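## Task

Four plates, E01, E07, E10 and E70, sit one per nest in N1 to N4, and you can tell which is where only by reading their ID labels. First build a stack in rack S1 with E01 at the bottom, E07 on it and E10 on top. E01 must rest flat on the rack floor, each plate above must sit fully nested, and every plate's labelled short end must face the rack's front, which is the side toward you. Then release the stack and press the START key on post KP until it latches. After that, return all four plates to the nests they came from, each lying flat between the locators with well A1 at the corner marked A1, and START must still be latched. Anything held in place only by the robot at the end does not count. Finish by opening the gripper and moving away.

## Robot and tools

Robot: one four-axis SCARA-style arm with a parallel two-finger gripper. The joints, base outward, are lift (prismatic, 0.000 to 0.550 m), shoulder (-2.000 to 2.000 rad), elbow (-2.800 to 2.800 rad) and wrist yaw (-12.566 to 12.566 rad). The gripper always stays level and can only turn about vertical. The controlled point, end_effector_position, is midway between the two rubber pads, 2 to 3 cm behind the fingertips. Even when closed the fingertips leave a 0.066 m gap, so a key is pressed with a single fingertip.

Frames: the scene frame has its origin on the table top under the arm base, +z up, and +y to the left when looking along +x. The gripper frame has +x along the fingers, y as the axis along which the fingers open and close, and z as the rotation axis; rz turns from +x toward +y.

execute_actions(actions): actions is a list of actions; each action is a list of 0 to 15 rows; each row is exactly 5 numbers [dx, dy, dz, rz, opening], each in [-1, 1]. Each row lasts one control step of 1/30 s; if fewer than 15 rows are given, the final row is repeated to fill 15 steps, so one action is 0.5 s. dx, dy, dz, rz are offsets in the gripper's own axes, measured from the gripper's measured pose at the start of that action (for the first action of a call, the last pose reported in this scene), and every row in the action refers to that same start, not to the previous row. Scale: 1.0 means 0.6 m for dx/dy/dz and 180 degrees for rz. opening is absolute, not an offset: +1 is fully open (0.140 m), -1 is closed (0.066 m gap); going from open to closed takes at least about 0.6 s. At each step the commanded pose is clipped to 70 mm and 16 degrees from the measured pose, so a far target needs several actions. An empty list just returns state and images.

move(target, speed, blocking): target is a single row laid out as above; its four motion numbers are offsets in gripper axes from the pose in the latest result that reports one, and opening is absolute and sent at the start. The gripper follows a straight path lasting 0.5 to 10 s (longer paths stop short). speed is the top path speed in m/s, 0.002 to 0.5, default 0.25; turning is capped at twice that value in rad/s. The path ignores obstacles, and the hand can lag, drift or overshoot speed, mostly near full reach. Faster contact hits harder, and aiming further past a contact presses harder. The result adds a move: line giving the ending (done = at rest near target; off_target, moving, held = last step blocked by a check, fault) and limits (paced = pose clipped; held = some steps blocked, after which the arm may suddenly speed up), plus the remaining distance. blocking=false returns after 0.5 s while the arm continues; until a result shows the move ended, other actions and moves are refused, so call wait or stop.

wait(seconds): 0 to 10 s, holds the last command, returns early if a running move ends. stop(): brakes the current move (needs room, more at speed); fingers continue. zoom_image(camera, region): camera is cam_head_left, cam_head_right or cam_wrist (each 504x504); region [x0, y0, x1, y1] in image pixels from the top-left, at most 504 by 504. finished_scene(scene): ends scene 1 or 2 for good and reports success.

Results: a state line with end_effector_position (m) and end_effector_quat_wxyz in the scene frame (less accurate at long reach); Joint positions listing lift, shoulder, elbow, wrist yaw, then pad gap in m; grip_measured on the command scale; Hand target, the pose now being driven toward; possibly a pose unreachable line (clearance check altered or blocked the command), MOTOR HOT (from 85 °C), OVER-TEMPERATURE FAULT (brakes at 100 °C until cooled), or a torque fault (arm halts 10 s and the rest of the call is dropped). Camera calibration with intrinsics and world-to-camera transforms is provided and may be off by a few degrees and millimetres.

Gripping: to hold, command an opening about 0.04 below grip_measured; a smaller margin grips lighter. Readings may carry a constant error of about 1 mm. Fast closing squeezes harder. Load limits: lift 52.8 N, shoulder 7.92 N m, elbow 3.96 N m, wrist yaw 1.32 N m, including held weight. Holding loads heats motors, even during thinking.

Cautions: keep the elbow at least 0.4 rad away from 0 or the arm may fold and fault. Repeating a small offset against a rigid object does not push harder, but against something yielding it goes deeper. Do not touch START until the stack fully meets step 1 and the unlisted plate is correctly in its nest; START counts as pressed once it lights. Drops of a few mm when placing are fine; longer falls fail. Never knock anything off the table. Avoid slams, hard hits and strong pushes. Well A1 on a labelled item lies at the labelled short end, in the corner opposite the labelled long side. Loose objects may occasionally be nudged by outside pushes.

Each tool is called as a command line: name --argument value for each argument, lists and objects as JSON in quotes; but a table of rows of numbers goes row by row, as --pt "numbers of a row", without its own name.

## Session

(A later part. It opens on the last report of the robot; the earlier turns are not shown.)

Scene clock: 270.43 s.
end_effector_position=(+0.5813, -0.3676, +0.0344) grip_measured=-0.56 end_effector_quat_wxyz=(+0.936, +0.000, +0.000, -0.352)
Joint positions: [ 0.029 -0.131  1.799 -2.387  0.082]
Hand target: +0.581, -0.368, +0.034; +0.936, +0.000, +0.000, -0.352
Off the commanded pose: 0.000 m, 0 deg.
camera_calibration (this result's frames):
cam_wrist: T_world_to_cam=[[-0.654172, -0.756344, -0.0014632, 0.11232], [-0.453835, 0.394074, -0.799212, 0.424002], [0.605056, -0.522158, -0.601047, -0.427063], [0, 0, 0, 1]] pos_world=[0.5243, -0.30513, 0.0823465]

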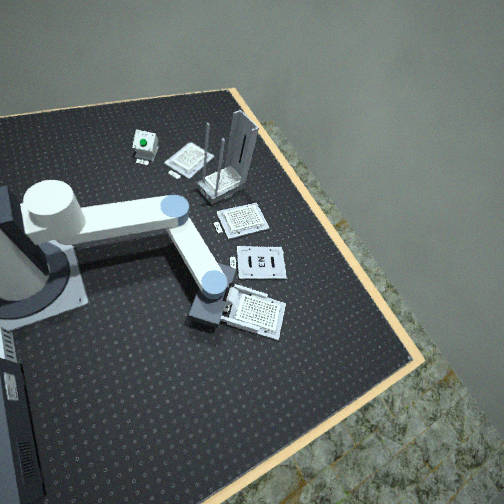

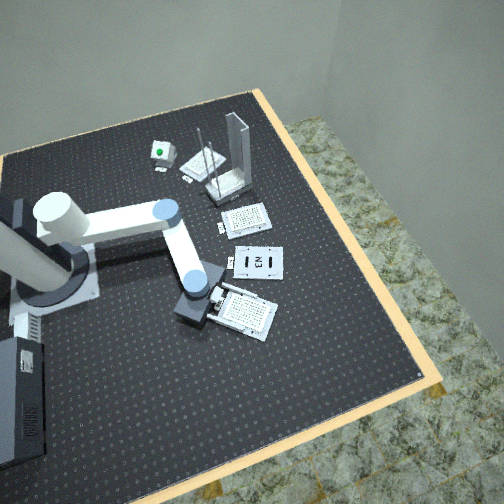

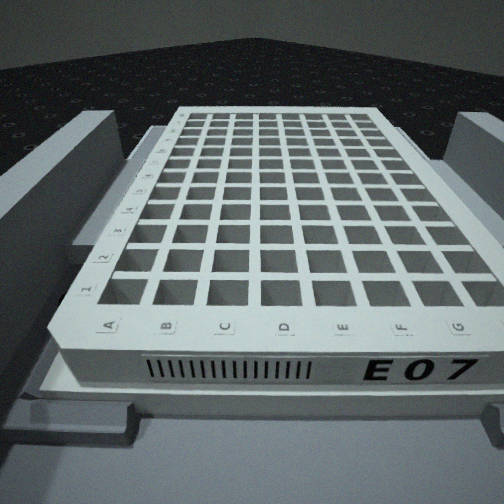

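move --target '[0, 0, 0.0333, 0, -0.6]' --speed 0.08

move --target '[-0.2227, 0.4048, 0.451, 0.1664, -0.6]' --speed 0.3

Scene clock: 280.27 s.
end_effector_position=(+0.5813, -0.3676, +0.0545) grip_measured=-0.56 end_effector_quat_wxyz=(+0.936, +0.000, +0.000, -0.352)
Joint positions: [ 0.049 -0.131  1.799 -2.387  0.082]
Hand target: +0.581, -0.368, +0.054; +0.936, +0.000, +0.000, -0.352
Off the commanded pose: 0.000 m, 0 deg.
move: done
camera_calibration (this result's frames):
cam_wrist: T_world_to_cam=[[-0.654167, -0.756349, -0.0014632, 0.112346], [-0.453837, 0.39407, -0.799212, 0.440008], [0.60506, -0.522154, -0.601047, -0.415028], [0, 0, 0, 1]] pos_world=[0.524302, -0.30513, 0.102373]

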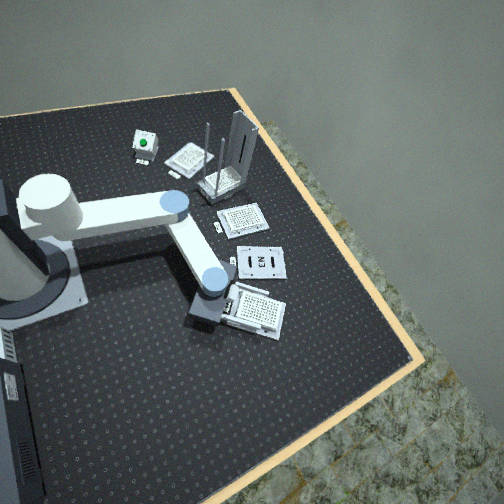

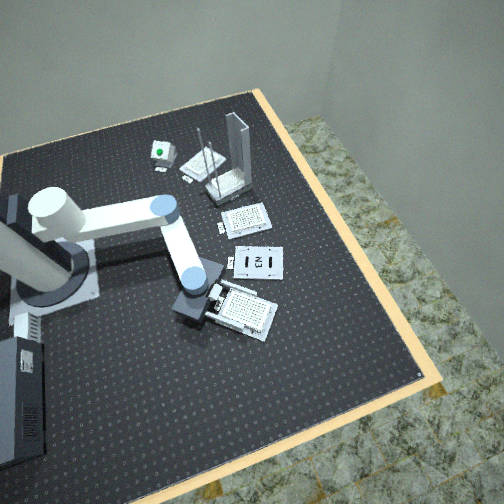

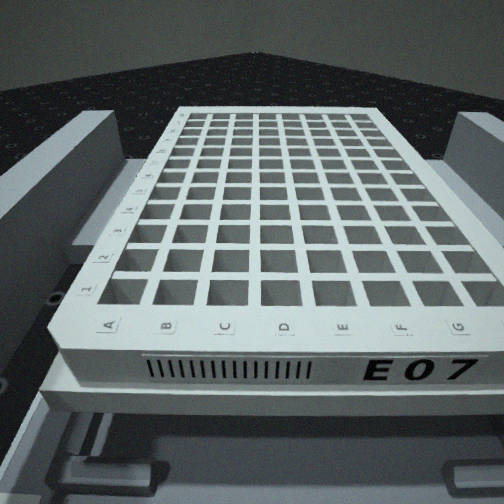

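Scene clock: 282.00 s.
end_effector_position=(+0.6405, -0.0966, +0.3251) grip_measured=-0.56 end_effector_quat_wxyz=(+0.995, +0.000, +0.000, -0.097)
Joint positions: [ 0.32   0.573  1.395 -2.163  0.082]
Hand target: +0.640, -0.097, +0.325; +0.995, +0.000, +0.000, -0.098
Off the commanded pose: 0.000 m, 0 deg.
move: done
camera_calibration (this result's frames):
cam_wrist: T_world_to_cam=[[-0.18851, -0.98207, -0.0014632, 0.0363353], [-0.590051, 0.114452, -0.799212, 0.636632], [0.78505, -0.149796, -0.601047, -0.226002], [0, 0, 0, 1]] pos_world=[0.559918, -0.0710341, 0.373019]

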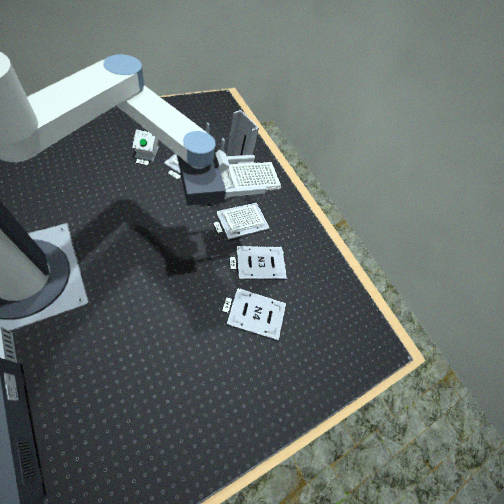

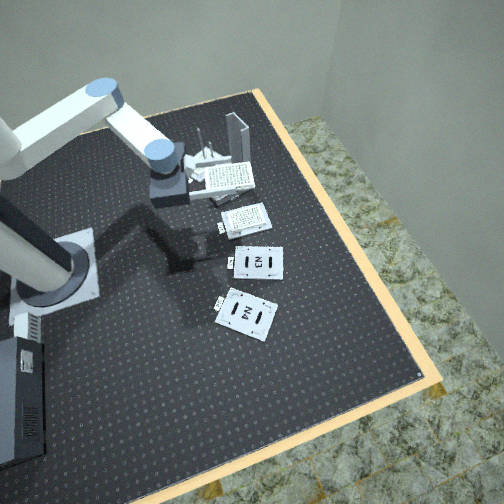

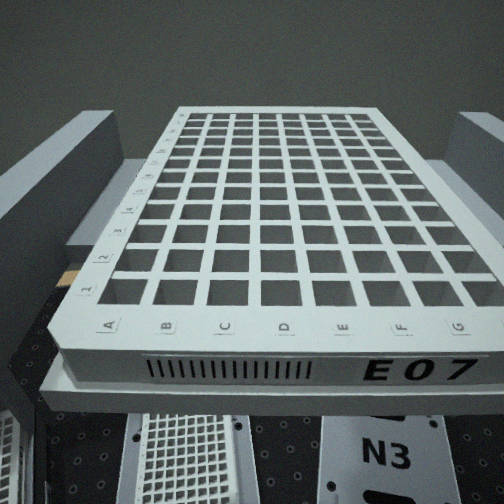

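move --target '[0.0079, 0.3775, 0, 0.1359, -0.6]' --speed 0.25

move --target '[0, 0, -0.0112, 0, -0.6]' --speed 0.03

zoom_image --camera "cam_wrist" --region '[0, 360, 200, 504]'

Scene clock: 287.03 s.
end_effector_position=(+0.6890, +0.1248, +0.3251) grip_measured=-0.56 end_effector_quat_wxyz=(+0.993, +0.000, +0.000, +0.116)
Joint positions: [ 0.32   0.9    1.684 -2.352  0.082]
Hand target: +0.689, +0.125, +0.325; +0.993, +0.000, +0.000, +0.116
Off the commanded pose: 0.000 m, 0 deg.
move: done
camera_calibration (this result's frames):
cam_wrist: T_world_to_cam=[[0.235734, -0.971817, -0.0014632, -0.0306099], [-0.584384, -0.140551, -0.799212, 0.66781], [0.776482, 0.189256, -0.601047, -0.267299], [0, 0, 0, 1]] pos_world=[0.605026, 0.114702, 0.373018]

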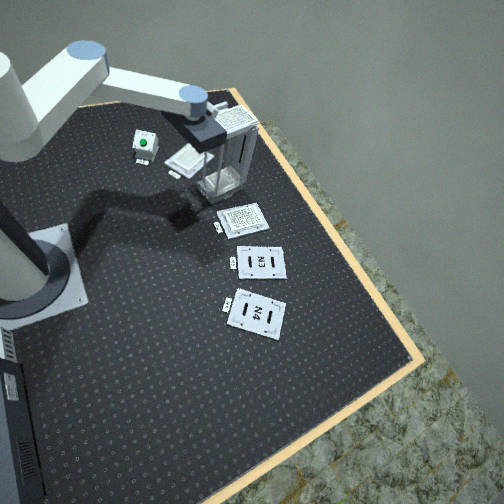

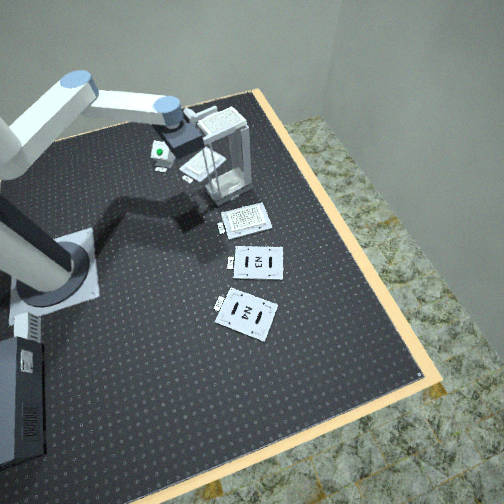

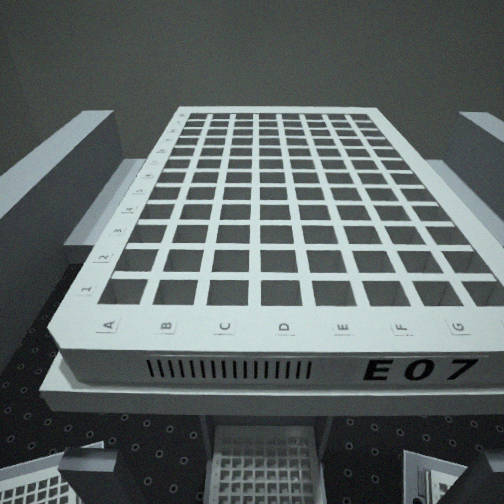

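Scene clock: 287.73 s.
end_effector_position=(+0.6889, +0.1248, +0.3184) grip_measured=-0.56 end_effector_quat_wxyz=(+0.993, +0.000, +0.000, +0.116)
Joint positions: [ 0.313  0.9    1.684 -2.352  0.082]
Hand target: +0.689, +0.125, +0.318; +0.993, +0.000, +0.000, +0.116
Off the commanded pose: 0.000 m, 0 deg.
move: done
camera_calibration (this result's frames):
cam_wrist: T_world_to_cam=[[0.235748, -0.971813, -0.0014632, -0.0306215], [-0.584382, -0.14056, -0.799212, 0.662422], [0.776479, 0.189268, -0.601047, -0.27135], [0, 0, 0, 1]] pos_world=[0.605024, 0.114709, 0.366277]

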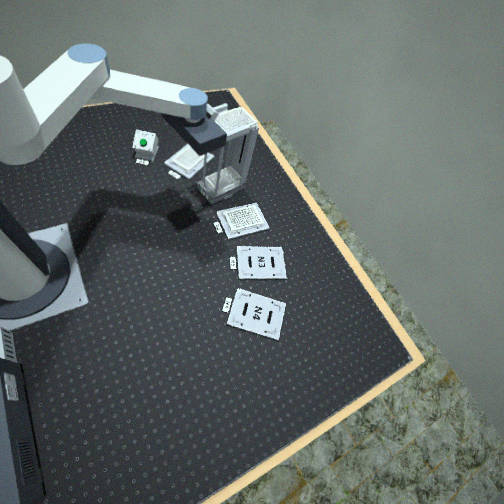

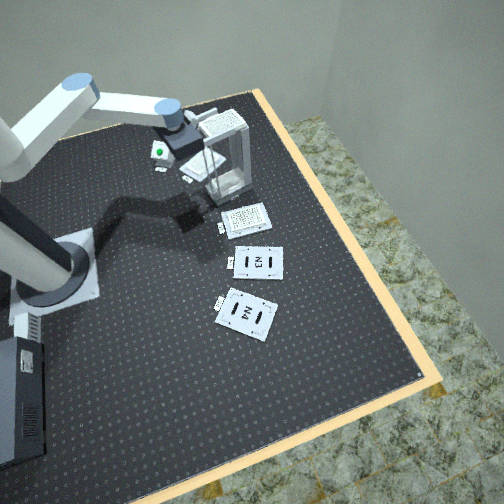

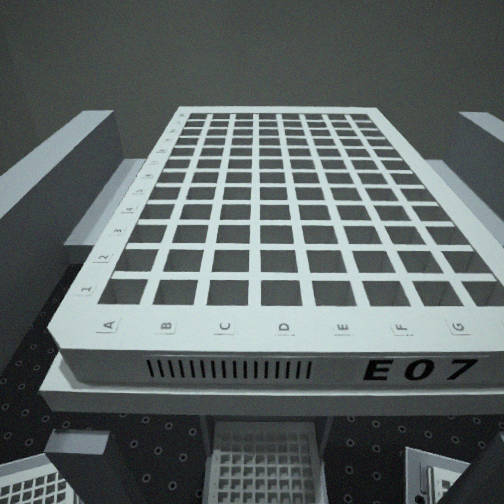

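Region (0, 360, 200, 504) of cam_wrist's 504x504 image, scaled by 2.520, with more detail than that image has; it fills the top 363 rows of this view, and the rest is white.

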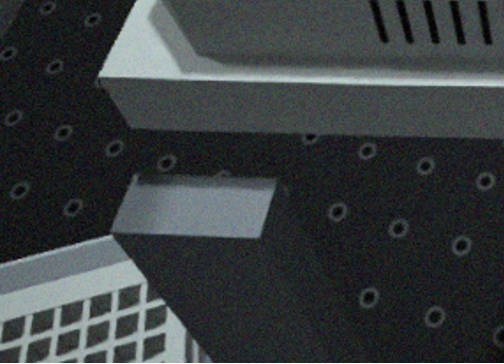

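move --target '[0.0005, 0, -0.03, 0, -0.6]' --speed 0.025

move --target '[0, 0, -0.357, 0, -0.6]' --speed 0.18

zoom_image --camera "cam_wrist" --region '[0, 336, 504, 504]'

Scene clock: 292.97 s.
end_effector_position=(+0.6891, +0.1249, +0.3003) grip_measured=-0.56 end_effector_quat_wxyz=(+0.993, +0.000, +0.000, +0.116)
Joint positions: [ 0.295  0.9    1.685 -2.352  0.082]
Hand target: +0.689, +0.125, +0.300; +0.993, +0.000, +0.000, +0.116
Off the commanded pose: 0.000 m, 0 deg.
move: done
camera_calibration (this result's frames):
cam_wrist: T_world_to_cam=[[0.235963, -0.971761, -0.0014632, -0.0308147], [-0.584351, -0.140689, -0.799212, 0.648084], [0.776437, 0.18944, -0.601047, -0.282324], [0, 0, 0, 1]] pos_world=[0.605186, 0.114717, 0.348221]

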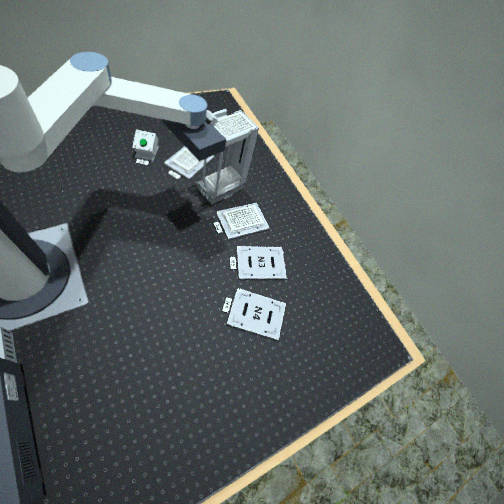

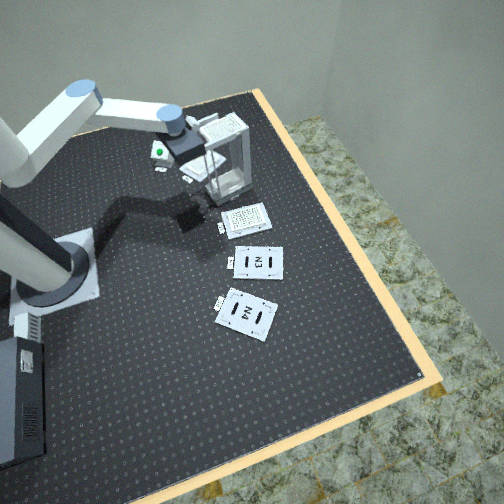

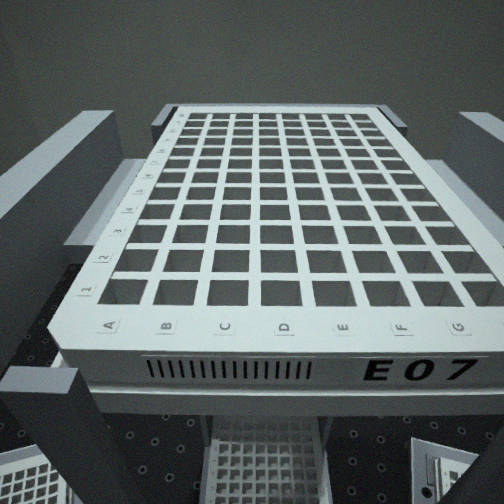

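Scene clock: 294.50 s.
end_effector_position=(+0.6891, +0.1248, +0.0860) grip_measured=-0.56 end_effector_quat_wxyz=(+0.993, +0.000, +0.000, +0.116)
Joint positions: [ 0.081  0.9    1.685 -2.352  0.082]
Hand target: +0.689, +0.125, +0.086; +0.993, +0.000, +0.000, +0.116
Off the commanded pose: 0.000 m, 0 deg.
move: done
camera_calibration (this result's frames):
cam_wrist: T_world_to_cam=[[0.235909, -0.971774, -0.0014632, -0.0311201], [-0.584359, -0.140656, -0.799212, 0.476814], [0.776448, 0.189396, -0.601047, -0.41109], [0, 0, 0, 1]] pos_world=[0.605162, 0.114684, 0.133946]

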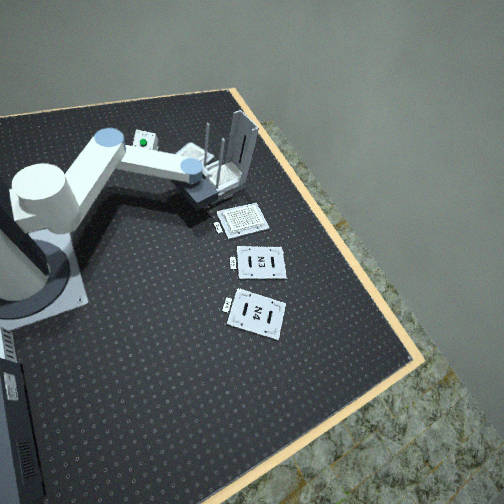

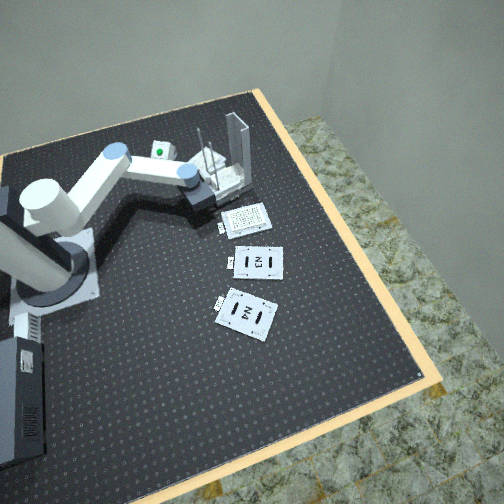

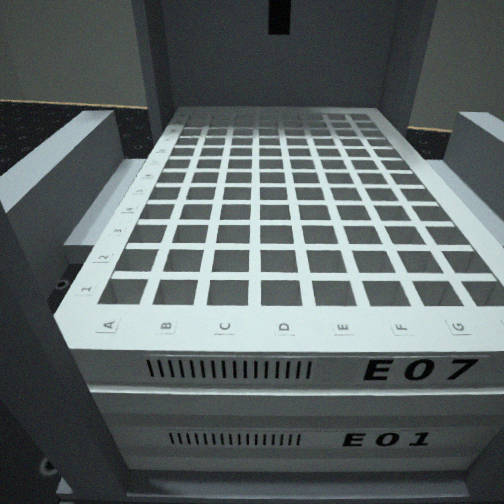

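Region (0, 336, 504, 504) of cam_wrist's 504x504 image, scaled by 1.000.

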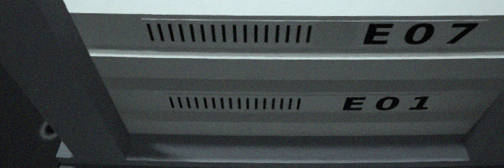

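move --target '[0, 0, -0.0117, 0, -0.6]' --speed 0.015

zoom_image --camera "cam_wrist" --region '[40, 330, 292, 504]'

Scene clock: 298.07 s.
end_effector_position=(+0.6891, +0.1248, +0.0790) grip_measured=-0.56 end_effector_quat_wxyz=(+0.993, +0.000, +0.000, +0.116)
Joint positions: [ 0.074  0.9    1.685 -2.352  0.082]
Hand target: +0.689, +0.125, +0.079; +0.993, +0.000, +0.000, +0.116
Off the commanded pose: 0.000 m, 0 deg.
move: done
camera_calibration (this result's frames):
cam_wrist: T_world_to_cam=[[0.235877, -0.971782, -0.0014632, -0.0311178], [-0.584364, -0.140637, -0.799212, 0.471178], [0.776454, 0.189371, -0.601047, -0.415323], [0, 0, 0, 1]] pos_world=[0.605159, 0.114676, 0.126897]

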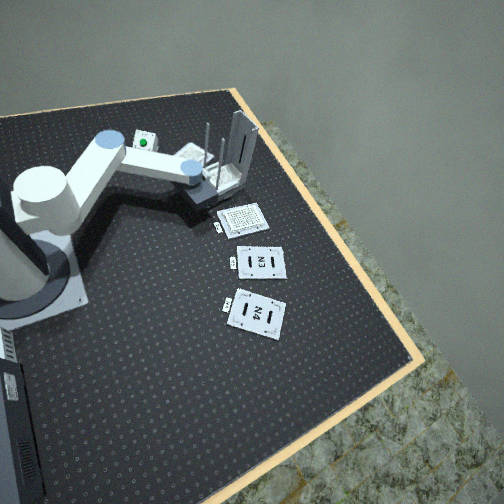

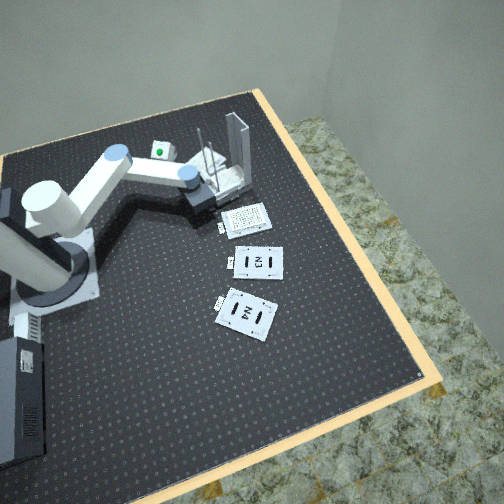

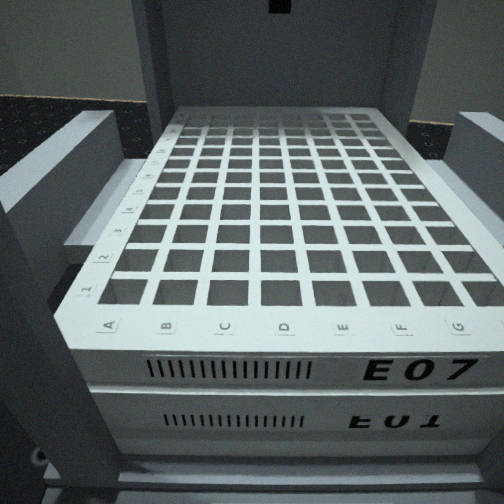

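Region (40, 330, 292, 504) of cam_wrist's 504x504 image, scaled by 2.000, with more detail than that image has; it fills the top 348 rows of this view, and the rest is white.

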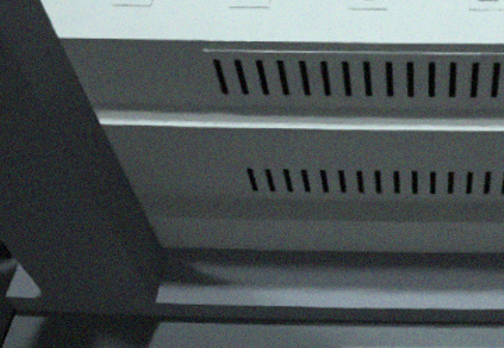

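move --target '[0, 0, -0.0017, 0, -0.6]' --speed 0.008

execute_actions --actions '[[[0,0,0,0,-0.57],[0,0,0,0,-0.55],[0,0,0,0,-0.53],[0,0,0,0,-0.50],[0,0,0,0,-0.46],[0,0,0,0,-0.42],[0,0,0,0,-0.38],[0,0,0,0,-0.34],[0,0,0,0,-0.30],[0,0,0,0,-0.27],[0,0,0,0,-0.25]]]'

Scene clock: 302.37 s.
end_effector_position=(+0.6891, +0.1248, +0.0780) grip_measured=-0.56 end_effector_quat_wxyz=(+0.993, +0.000, +0.000, +0.116)
Joint positions: [ 0.073  0.9    1.685 -2.352  0.082]
Hand target: +0.689, +0.125, +0.078; +0.993, +0.000, +0.000, +0.116
Off the commanded pose: 0.000 m, 0 deg.
move: done
camera_calibration (this result's frames):
cam_wrist: T_world_to_cam=[[0.235876, -0.971782, -0.0014632, -0.0311188], [-0.584364, -0.140637, -0.799212, 0.470393], [0.776454, 0.18937, -0.601047, -0.415913], [0, 0, 0, 1]] pos_world=[0.605158, 0.114675, 0.125915]

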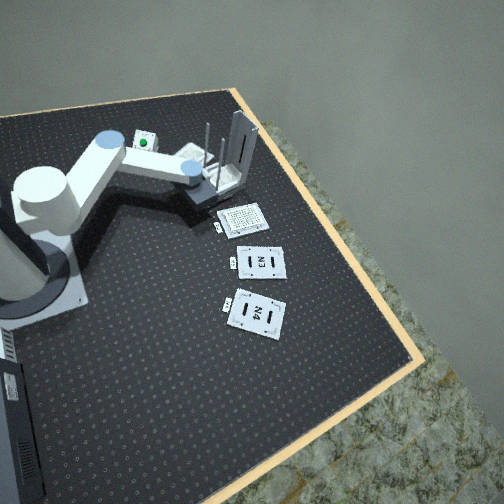

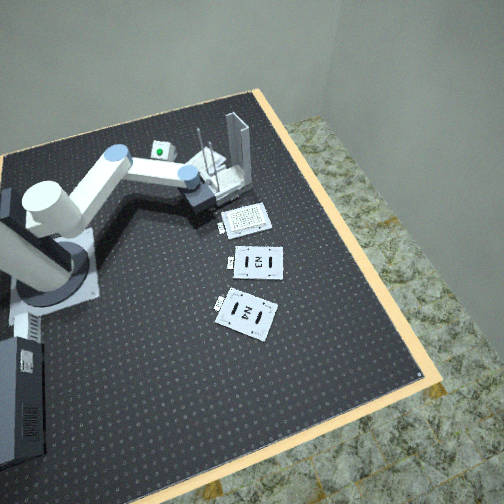

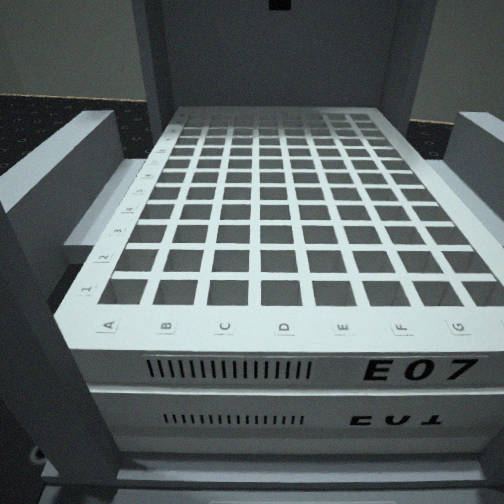

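Scene clock: 302.87 s.
end_effector_position=(+0.6891, +0.1248, +0.0780) grip_measured=-0.25 end_effector_quat_wxyz=(+0.993, +0.000, +0.000, +0.116)
Joint positions: [ 0.073  0.9    1.685 -2.352  0.094]
Hand target: +0.689, +0.125, +0.078; +0.993, +0.000, +0.000, +0.116
Off the commanded pose: 0.000 m, 0 deg.
camera_calibration (this result's frames):
cam_wrist: T_world_to_cam=[[0.235996, -0.971753, -0.0014632, -0.0311878], [-0.584347, -0.140709, -0.799212, 0.47039], [0.776431, 0.189466, -0.601047, -0.415909], [0, 0, 0, 1]] pos_world=[0.605156, 0.114682, 0.125915]

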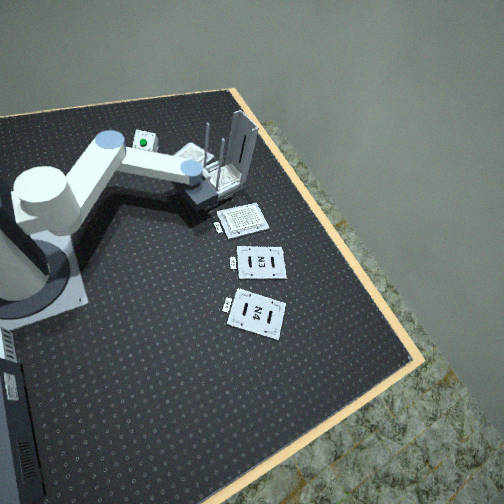

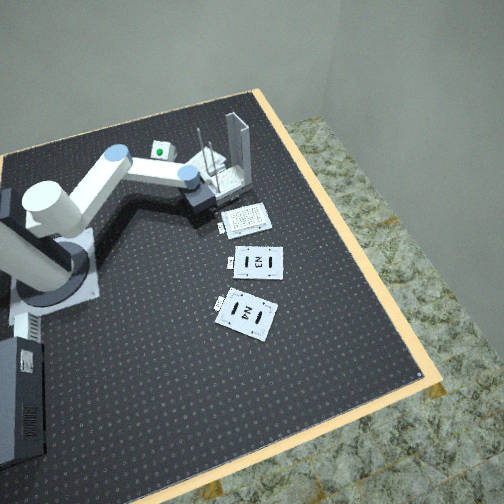

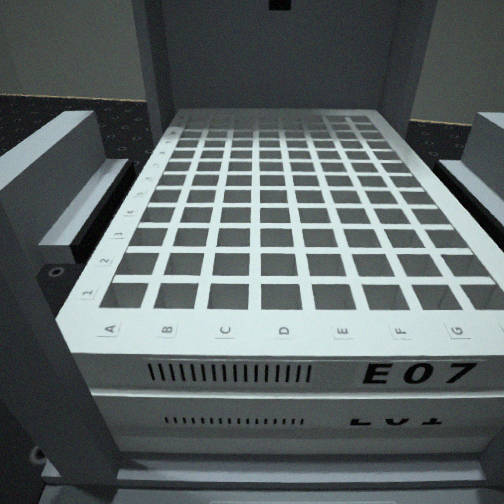

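move --target '[-0.2, 0, 0.003, 0, 0.2]' --speed 0.2

zoom_image --camera "cam_wrist" --region '[130, 40, 430, 240]'

Scene clock: 311.10 s.
end_effector_position=(+0.5723, +0.0970, +0.0798) grip_measured=+0.20 end_effector_quat_wxyz=(+0.993, +0.000, +0.000, +0.116)
Joint positions: [ 0.075  1.147  1.077 -1.992  0.11 ]
Hand target: +0.572, +0.097, +0.080; +0.993, +0.000, +0.000, +0.116
Off the commanded pose: 0.000 m, 0 deg.
move: done
camera_calibration (this result's frames):
cam_wrist: T_world_to_cam=[[0.235674, -0.971831, -0.0014632, -0.0304182], [-0.584393, -0.140515, -0.799212, 0.39962], [0.776494, 0.189208, -0.601047, -0.3189], [0, 0, 0, 1]] pos_world=[0.488328, 0.0869296, 0.127663]

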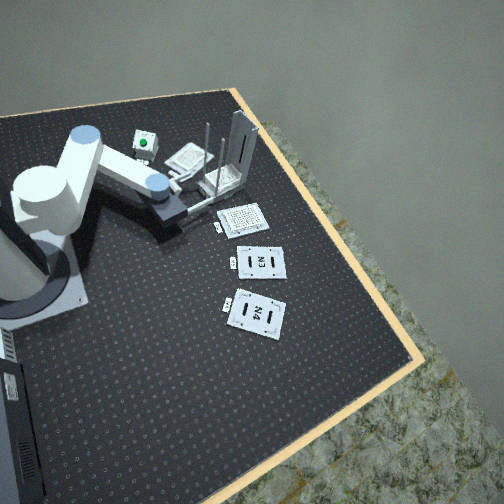

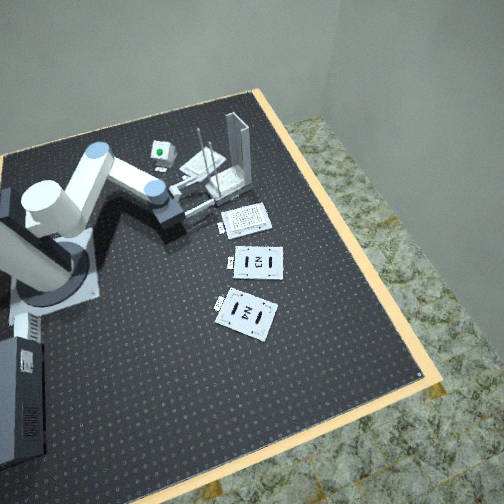

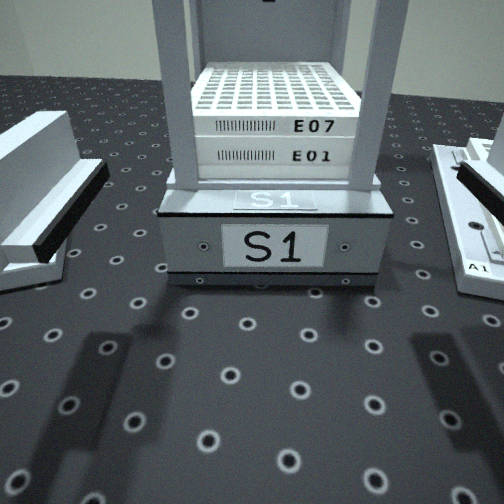

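Region (130, 40, 430, 240) of cam_wrist's 504x504 image, scaled by 1.680, with more detail than that image has.

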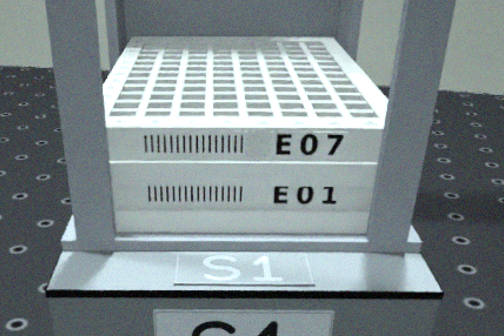

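move --target '[-0.0602, -0.2084, -0.0322, -0.0935, -0.08]' --speed 0.3

zoom_image --camera "cam_wrist" --region '[100, 60, 440, 290]'

Scene clock: 315.53 s.
end_effector_position=(+0.5659, -0.0331, +0.0604) grip_measured=-0.08 end_effector_quat_wxyz=(+1.000, +0.000, +0.000, -0.031)
Joint positions: [ 0.055  0.833  1.003 -1.898  0.1  ]
Hand target: +0.566, -0.033, +0.060; +1.000, +0.000, +0.000, -0.031
Off the commanded pose: 0.000 m, 0 deg.
move: done
camera_calibration (this result's frames):
cam_wrist: T_world_to_cam=[[-0.0564669, -0.998403, -0.0014632, 0.00905757], [-0.600023, 0.0351069, -0.799212, 0.376836], [0.797988, -0.0442511, -0.601047, -0.320858], [0, 0, 0, 1]] pos_world=[0.482662, -0.0183847, 0.108334]

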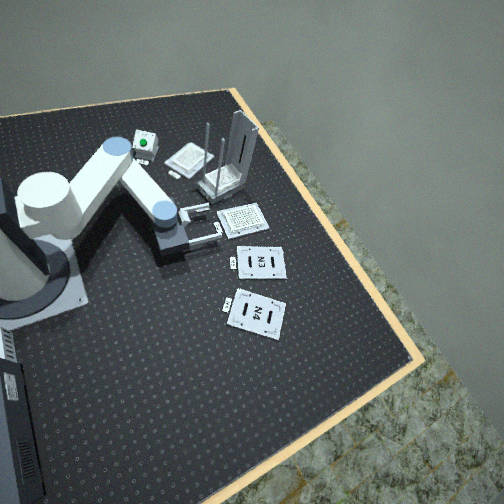

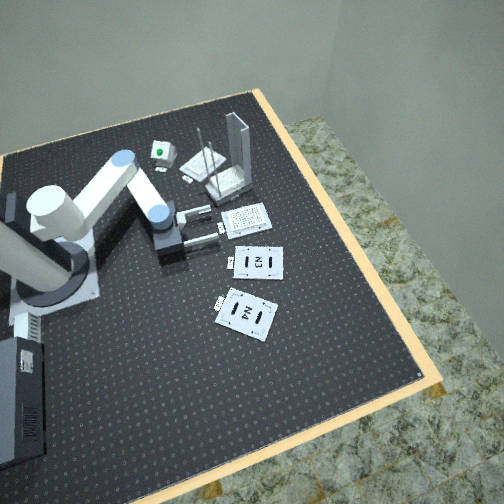

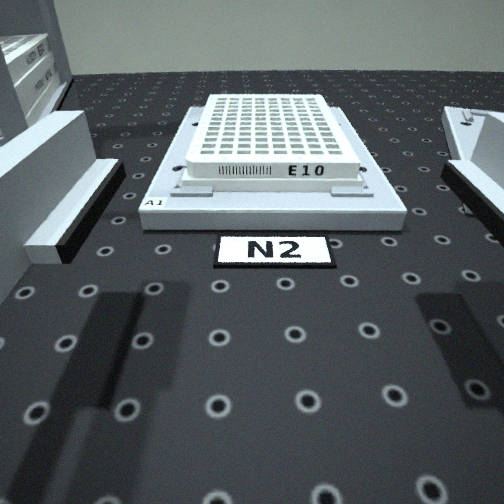

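Region (100, 60, 440, 290) of cam_wrist's 504x504 image, scaled by 1.482, with more detail than that image has; it fills the top 341 rows of this view, and the rest is white.

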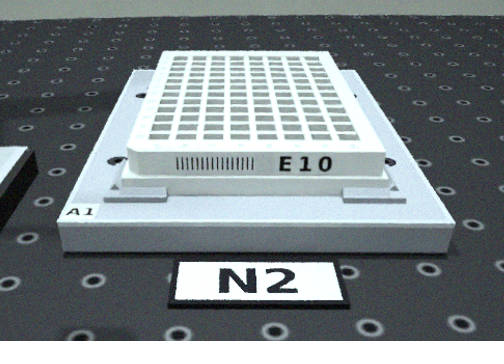

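move --target '[0.2125, 0.0015, 0, 0.0022, -0.08]' --speed 0.25

move --target '[0, 0, -0.0432, 0, -0.08]' --speed 0.06

Scene clock: 325.23 s.
end_effector_position=(+0.6933, -0.0400, +0.0604) grip_measured=-0.08 end_effector_quat_wxyz=(+1.000, +0.000, +0.000, -0.027)
Joint positions: [ 0.055  0.597  1.633 -2.284  0.1  ]
Hand target: +0.693, -0.040, +0.060; +1.000, +0.000, +0.000, -0.028
Off the commanded pose: 0.000 m, 0 deg.
move: done
camera_calibration (this result's frames):
cam_wrist: T_world_to_cam=[[-0.0492959, -0.998783, -0.0014632, 0.00432963], [-0.600259, 0.0307972, -0.799212, 0.453503], [0.798285, -0.0385196, -0.601047, -0.422781], [0, 0, 0, 1]] pos_world=[0.609932, -0.0259276, 0.10834]

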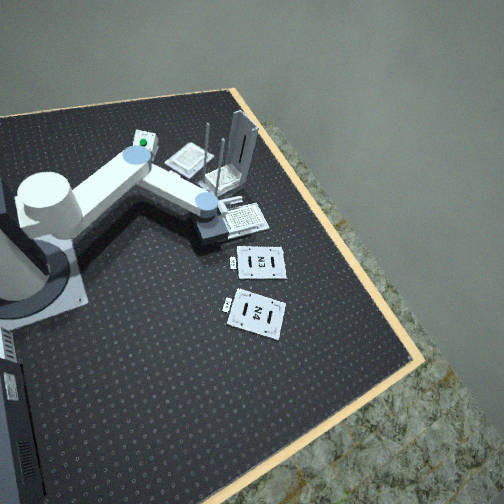

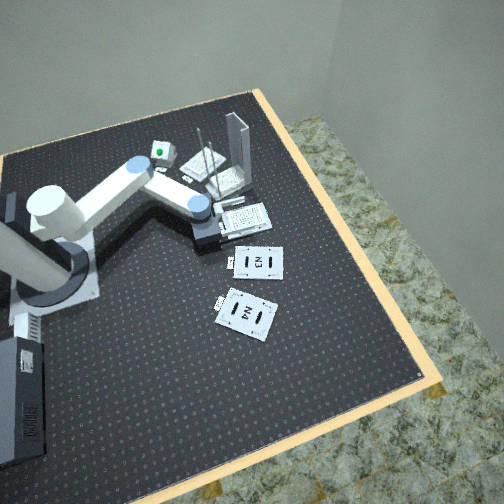

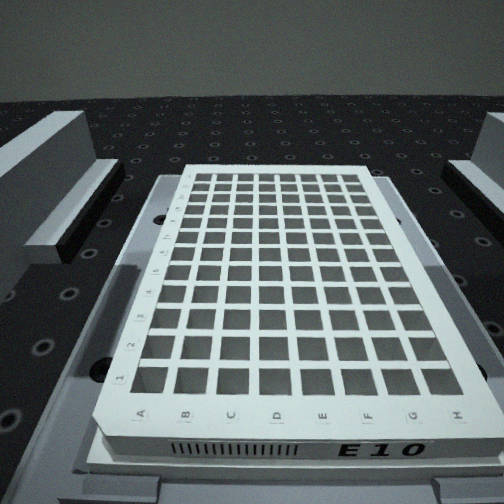

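Scene clock: 325.97 s.
end_effector_position=(+0.6933, -0.0400, +0.0345) grip_measured=-0.08 end_effector_quat_wxyz=(+1.000, +0.000, +0.000, -0.027)
Joint positions: [ 0.029  0.597  1.633 -2.284  0.1  ]
Hand target: +0.693, -0.040, +0.035; +1.000, +0.000, +0.000, -0.027
Off the commanded pose: 0.000 m, 0 deg.
move: done
camera_calibration (this result's frames):
cam_wrist: T_world_to_cam=[[-0.0493288, -0.998782, -0.0014632, 0.00430194], [-0.600258, 0.030817, -0.799212, 0.432738], [0.798284, -0.0385459, -0.601047, -0.438393], [0, 0, 0, 1]] pos_world=[0.609928, -0.0259372, 0.0823614]

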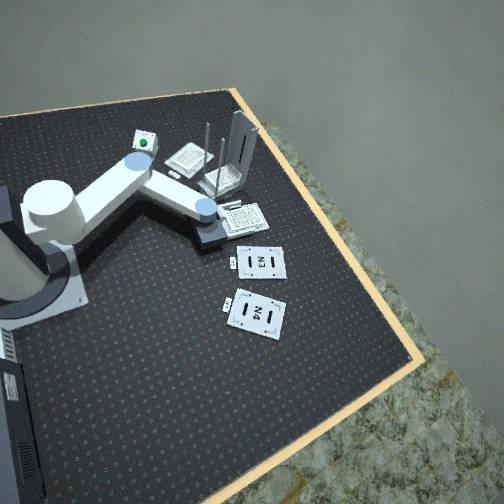

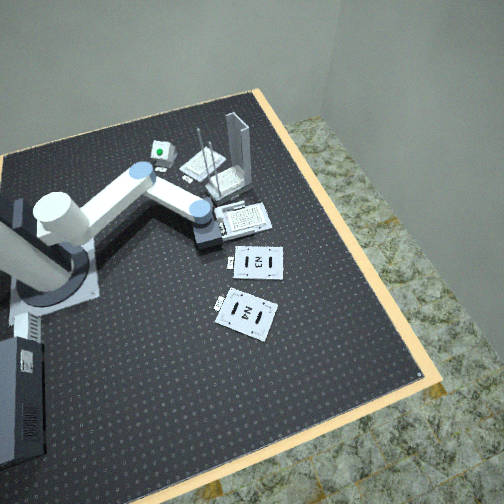

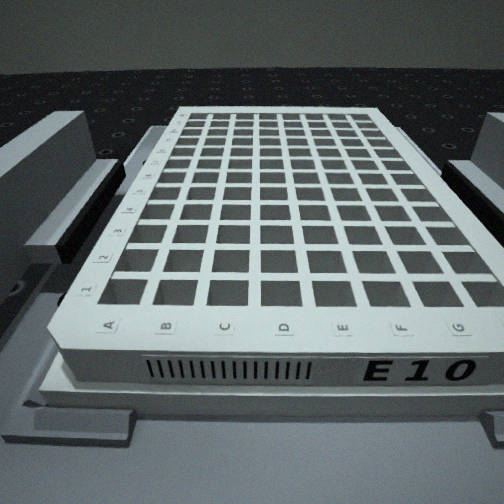

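execute_actions --actions '[[[-0.0003,-0.0002,0,-0.0012,-0.12],[-0.0003,-0.0002,0,-0.0012,-0.16],[-0.0003,-0.0002,0,-0.0012,-0.20],[-0.0003,-0.0002,0,-0.0012,-0.24],[-0.0003,-0.0002,0,-0.0012,-0.28],[-0.0003,-0.0002,0,-0.0012,-0.32],[-0.0003,-0.0002,0,-0.0012,-0.36],[-0.0003,-0.0002,0,-0.0012,-0.40],[-0.0003,-0.0002,0,-0.0012,-0.43],[-0.0003,-0.0002,0,-0.0012,-0.45],[-0.0003,-0.0002,0,-0.0012,-0.47],[-0.0003,-0.0002,0,-0.0012,-0.48],[-0.0003,-0.0002,0,-0.0012,-0.49],[-0.0003,-0.0002,0,-0.0012,-0.50],[-0.0003,-0.0002,0,-0.0012,-0.51]],[[0,0,0,0,-0.52],[0,0,0,0,-0.53],[0,0,0,0,-0.54],[0,0,0,0,-0.55],[0,0,0,0,-0.56],[0,0,0,0,-0.57],[0,0,0,0,-0.58],[0,0,0,0,-0.59],[0,0,0,0,-0.60],[0,0,0,0,-0.60]]]'

Scene clock: 332.13 s.
end_effector_position=(+0.6931, -0.0401, +0.0345) grip_measured=-0.56 end_effector_quat_wxyz=(+1.000, +0.000, +0.000, -0.029)
Joint positions: [ 0.029  0.599  1.632 -2.288  0.082]
Hand target: +0.693, -0.040, +0.034; +1.000, +0.000, +0.000, -0.029
Off the commanded pose: 0.000 m, 0 deg.
camera_calibration (this result's frames):
cam_wrist: T_world_to_cam=[[-0.0528958, -0.998599, -0.0014632, 0.00668463], [-0.600144, 0.0329607, -0.799212, 0.432645], [0.798141, -0.0413968, -0.601047, -0.438271], [0, 0, 0, 1]] pos_world=[0.609806, -0.0257281, 0.0823634]

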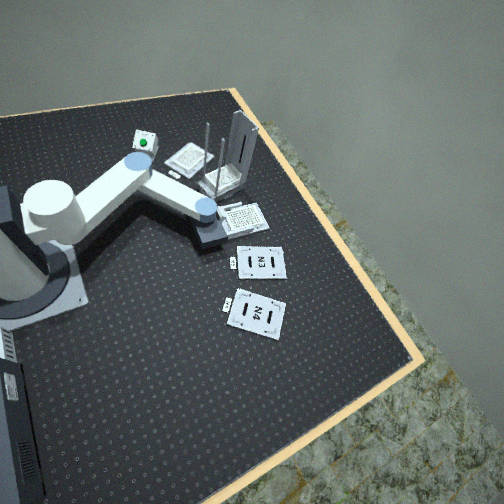

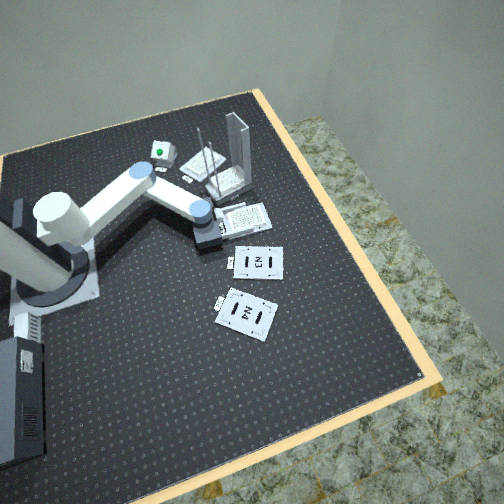

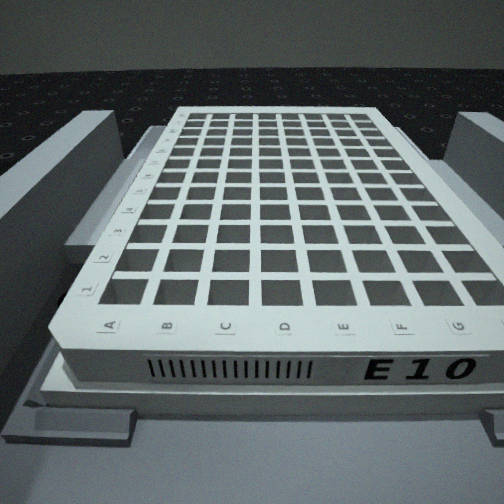

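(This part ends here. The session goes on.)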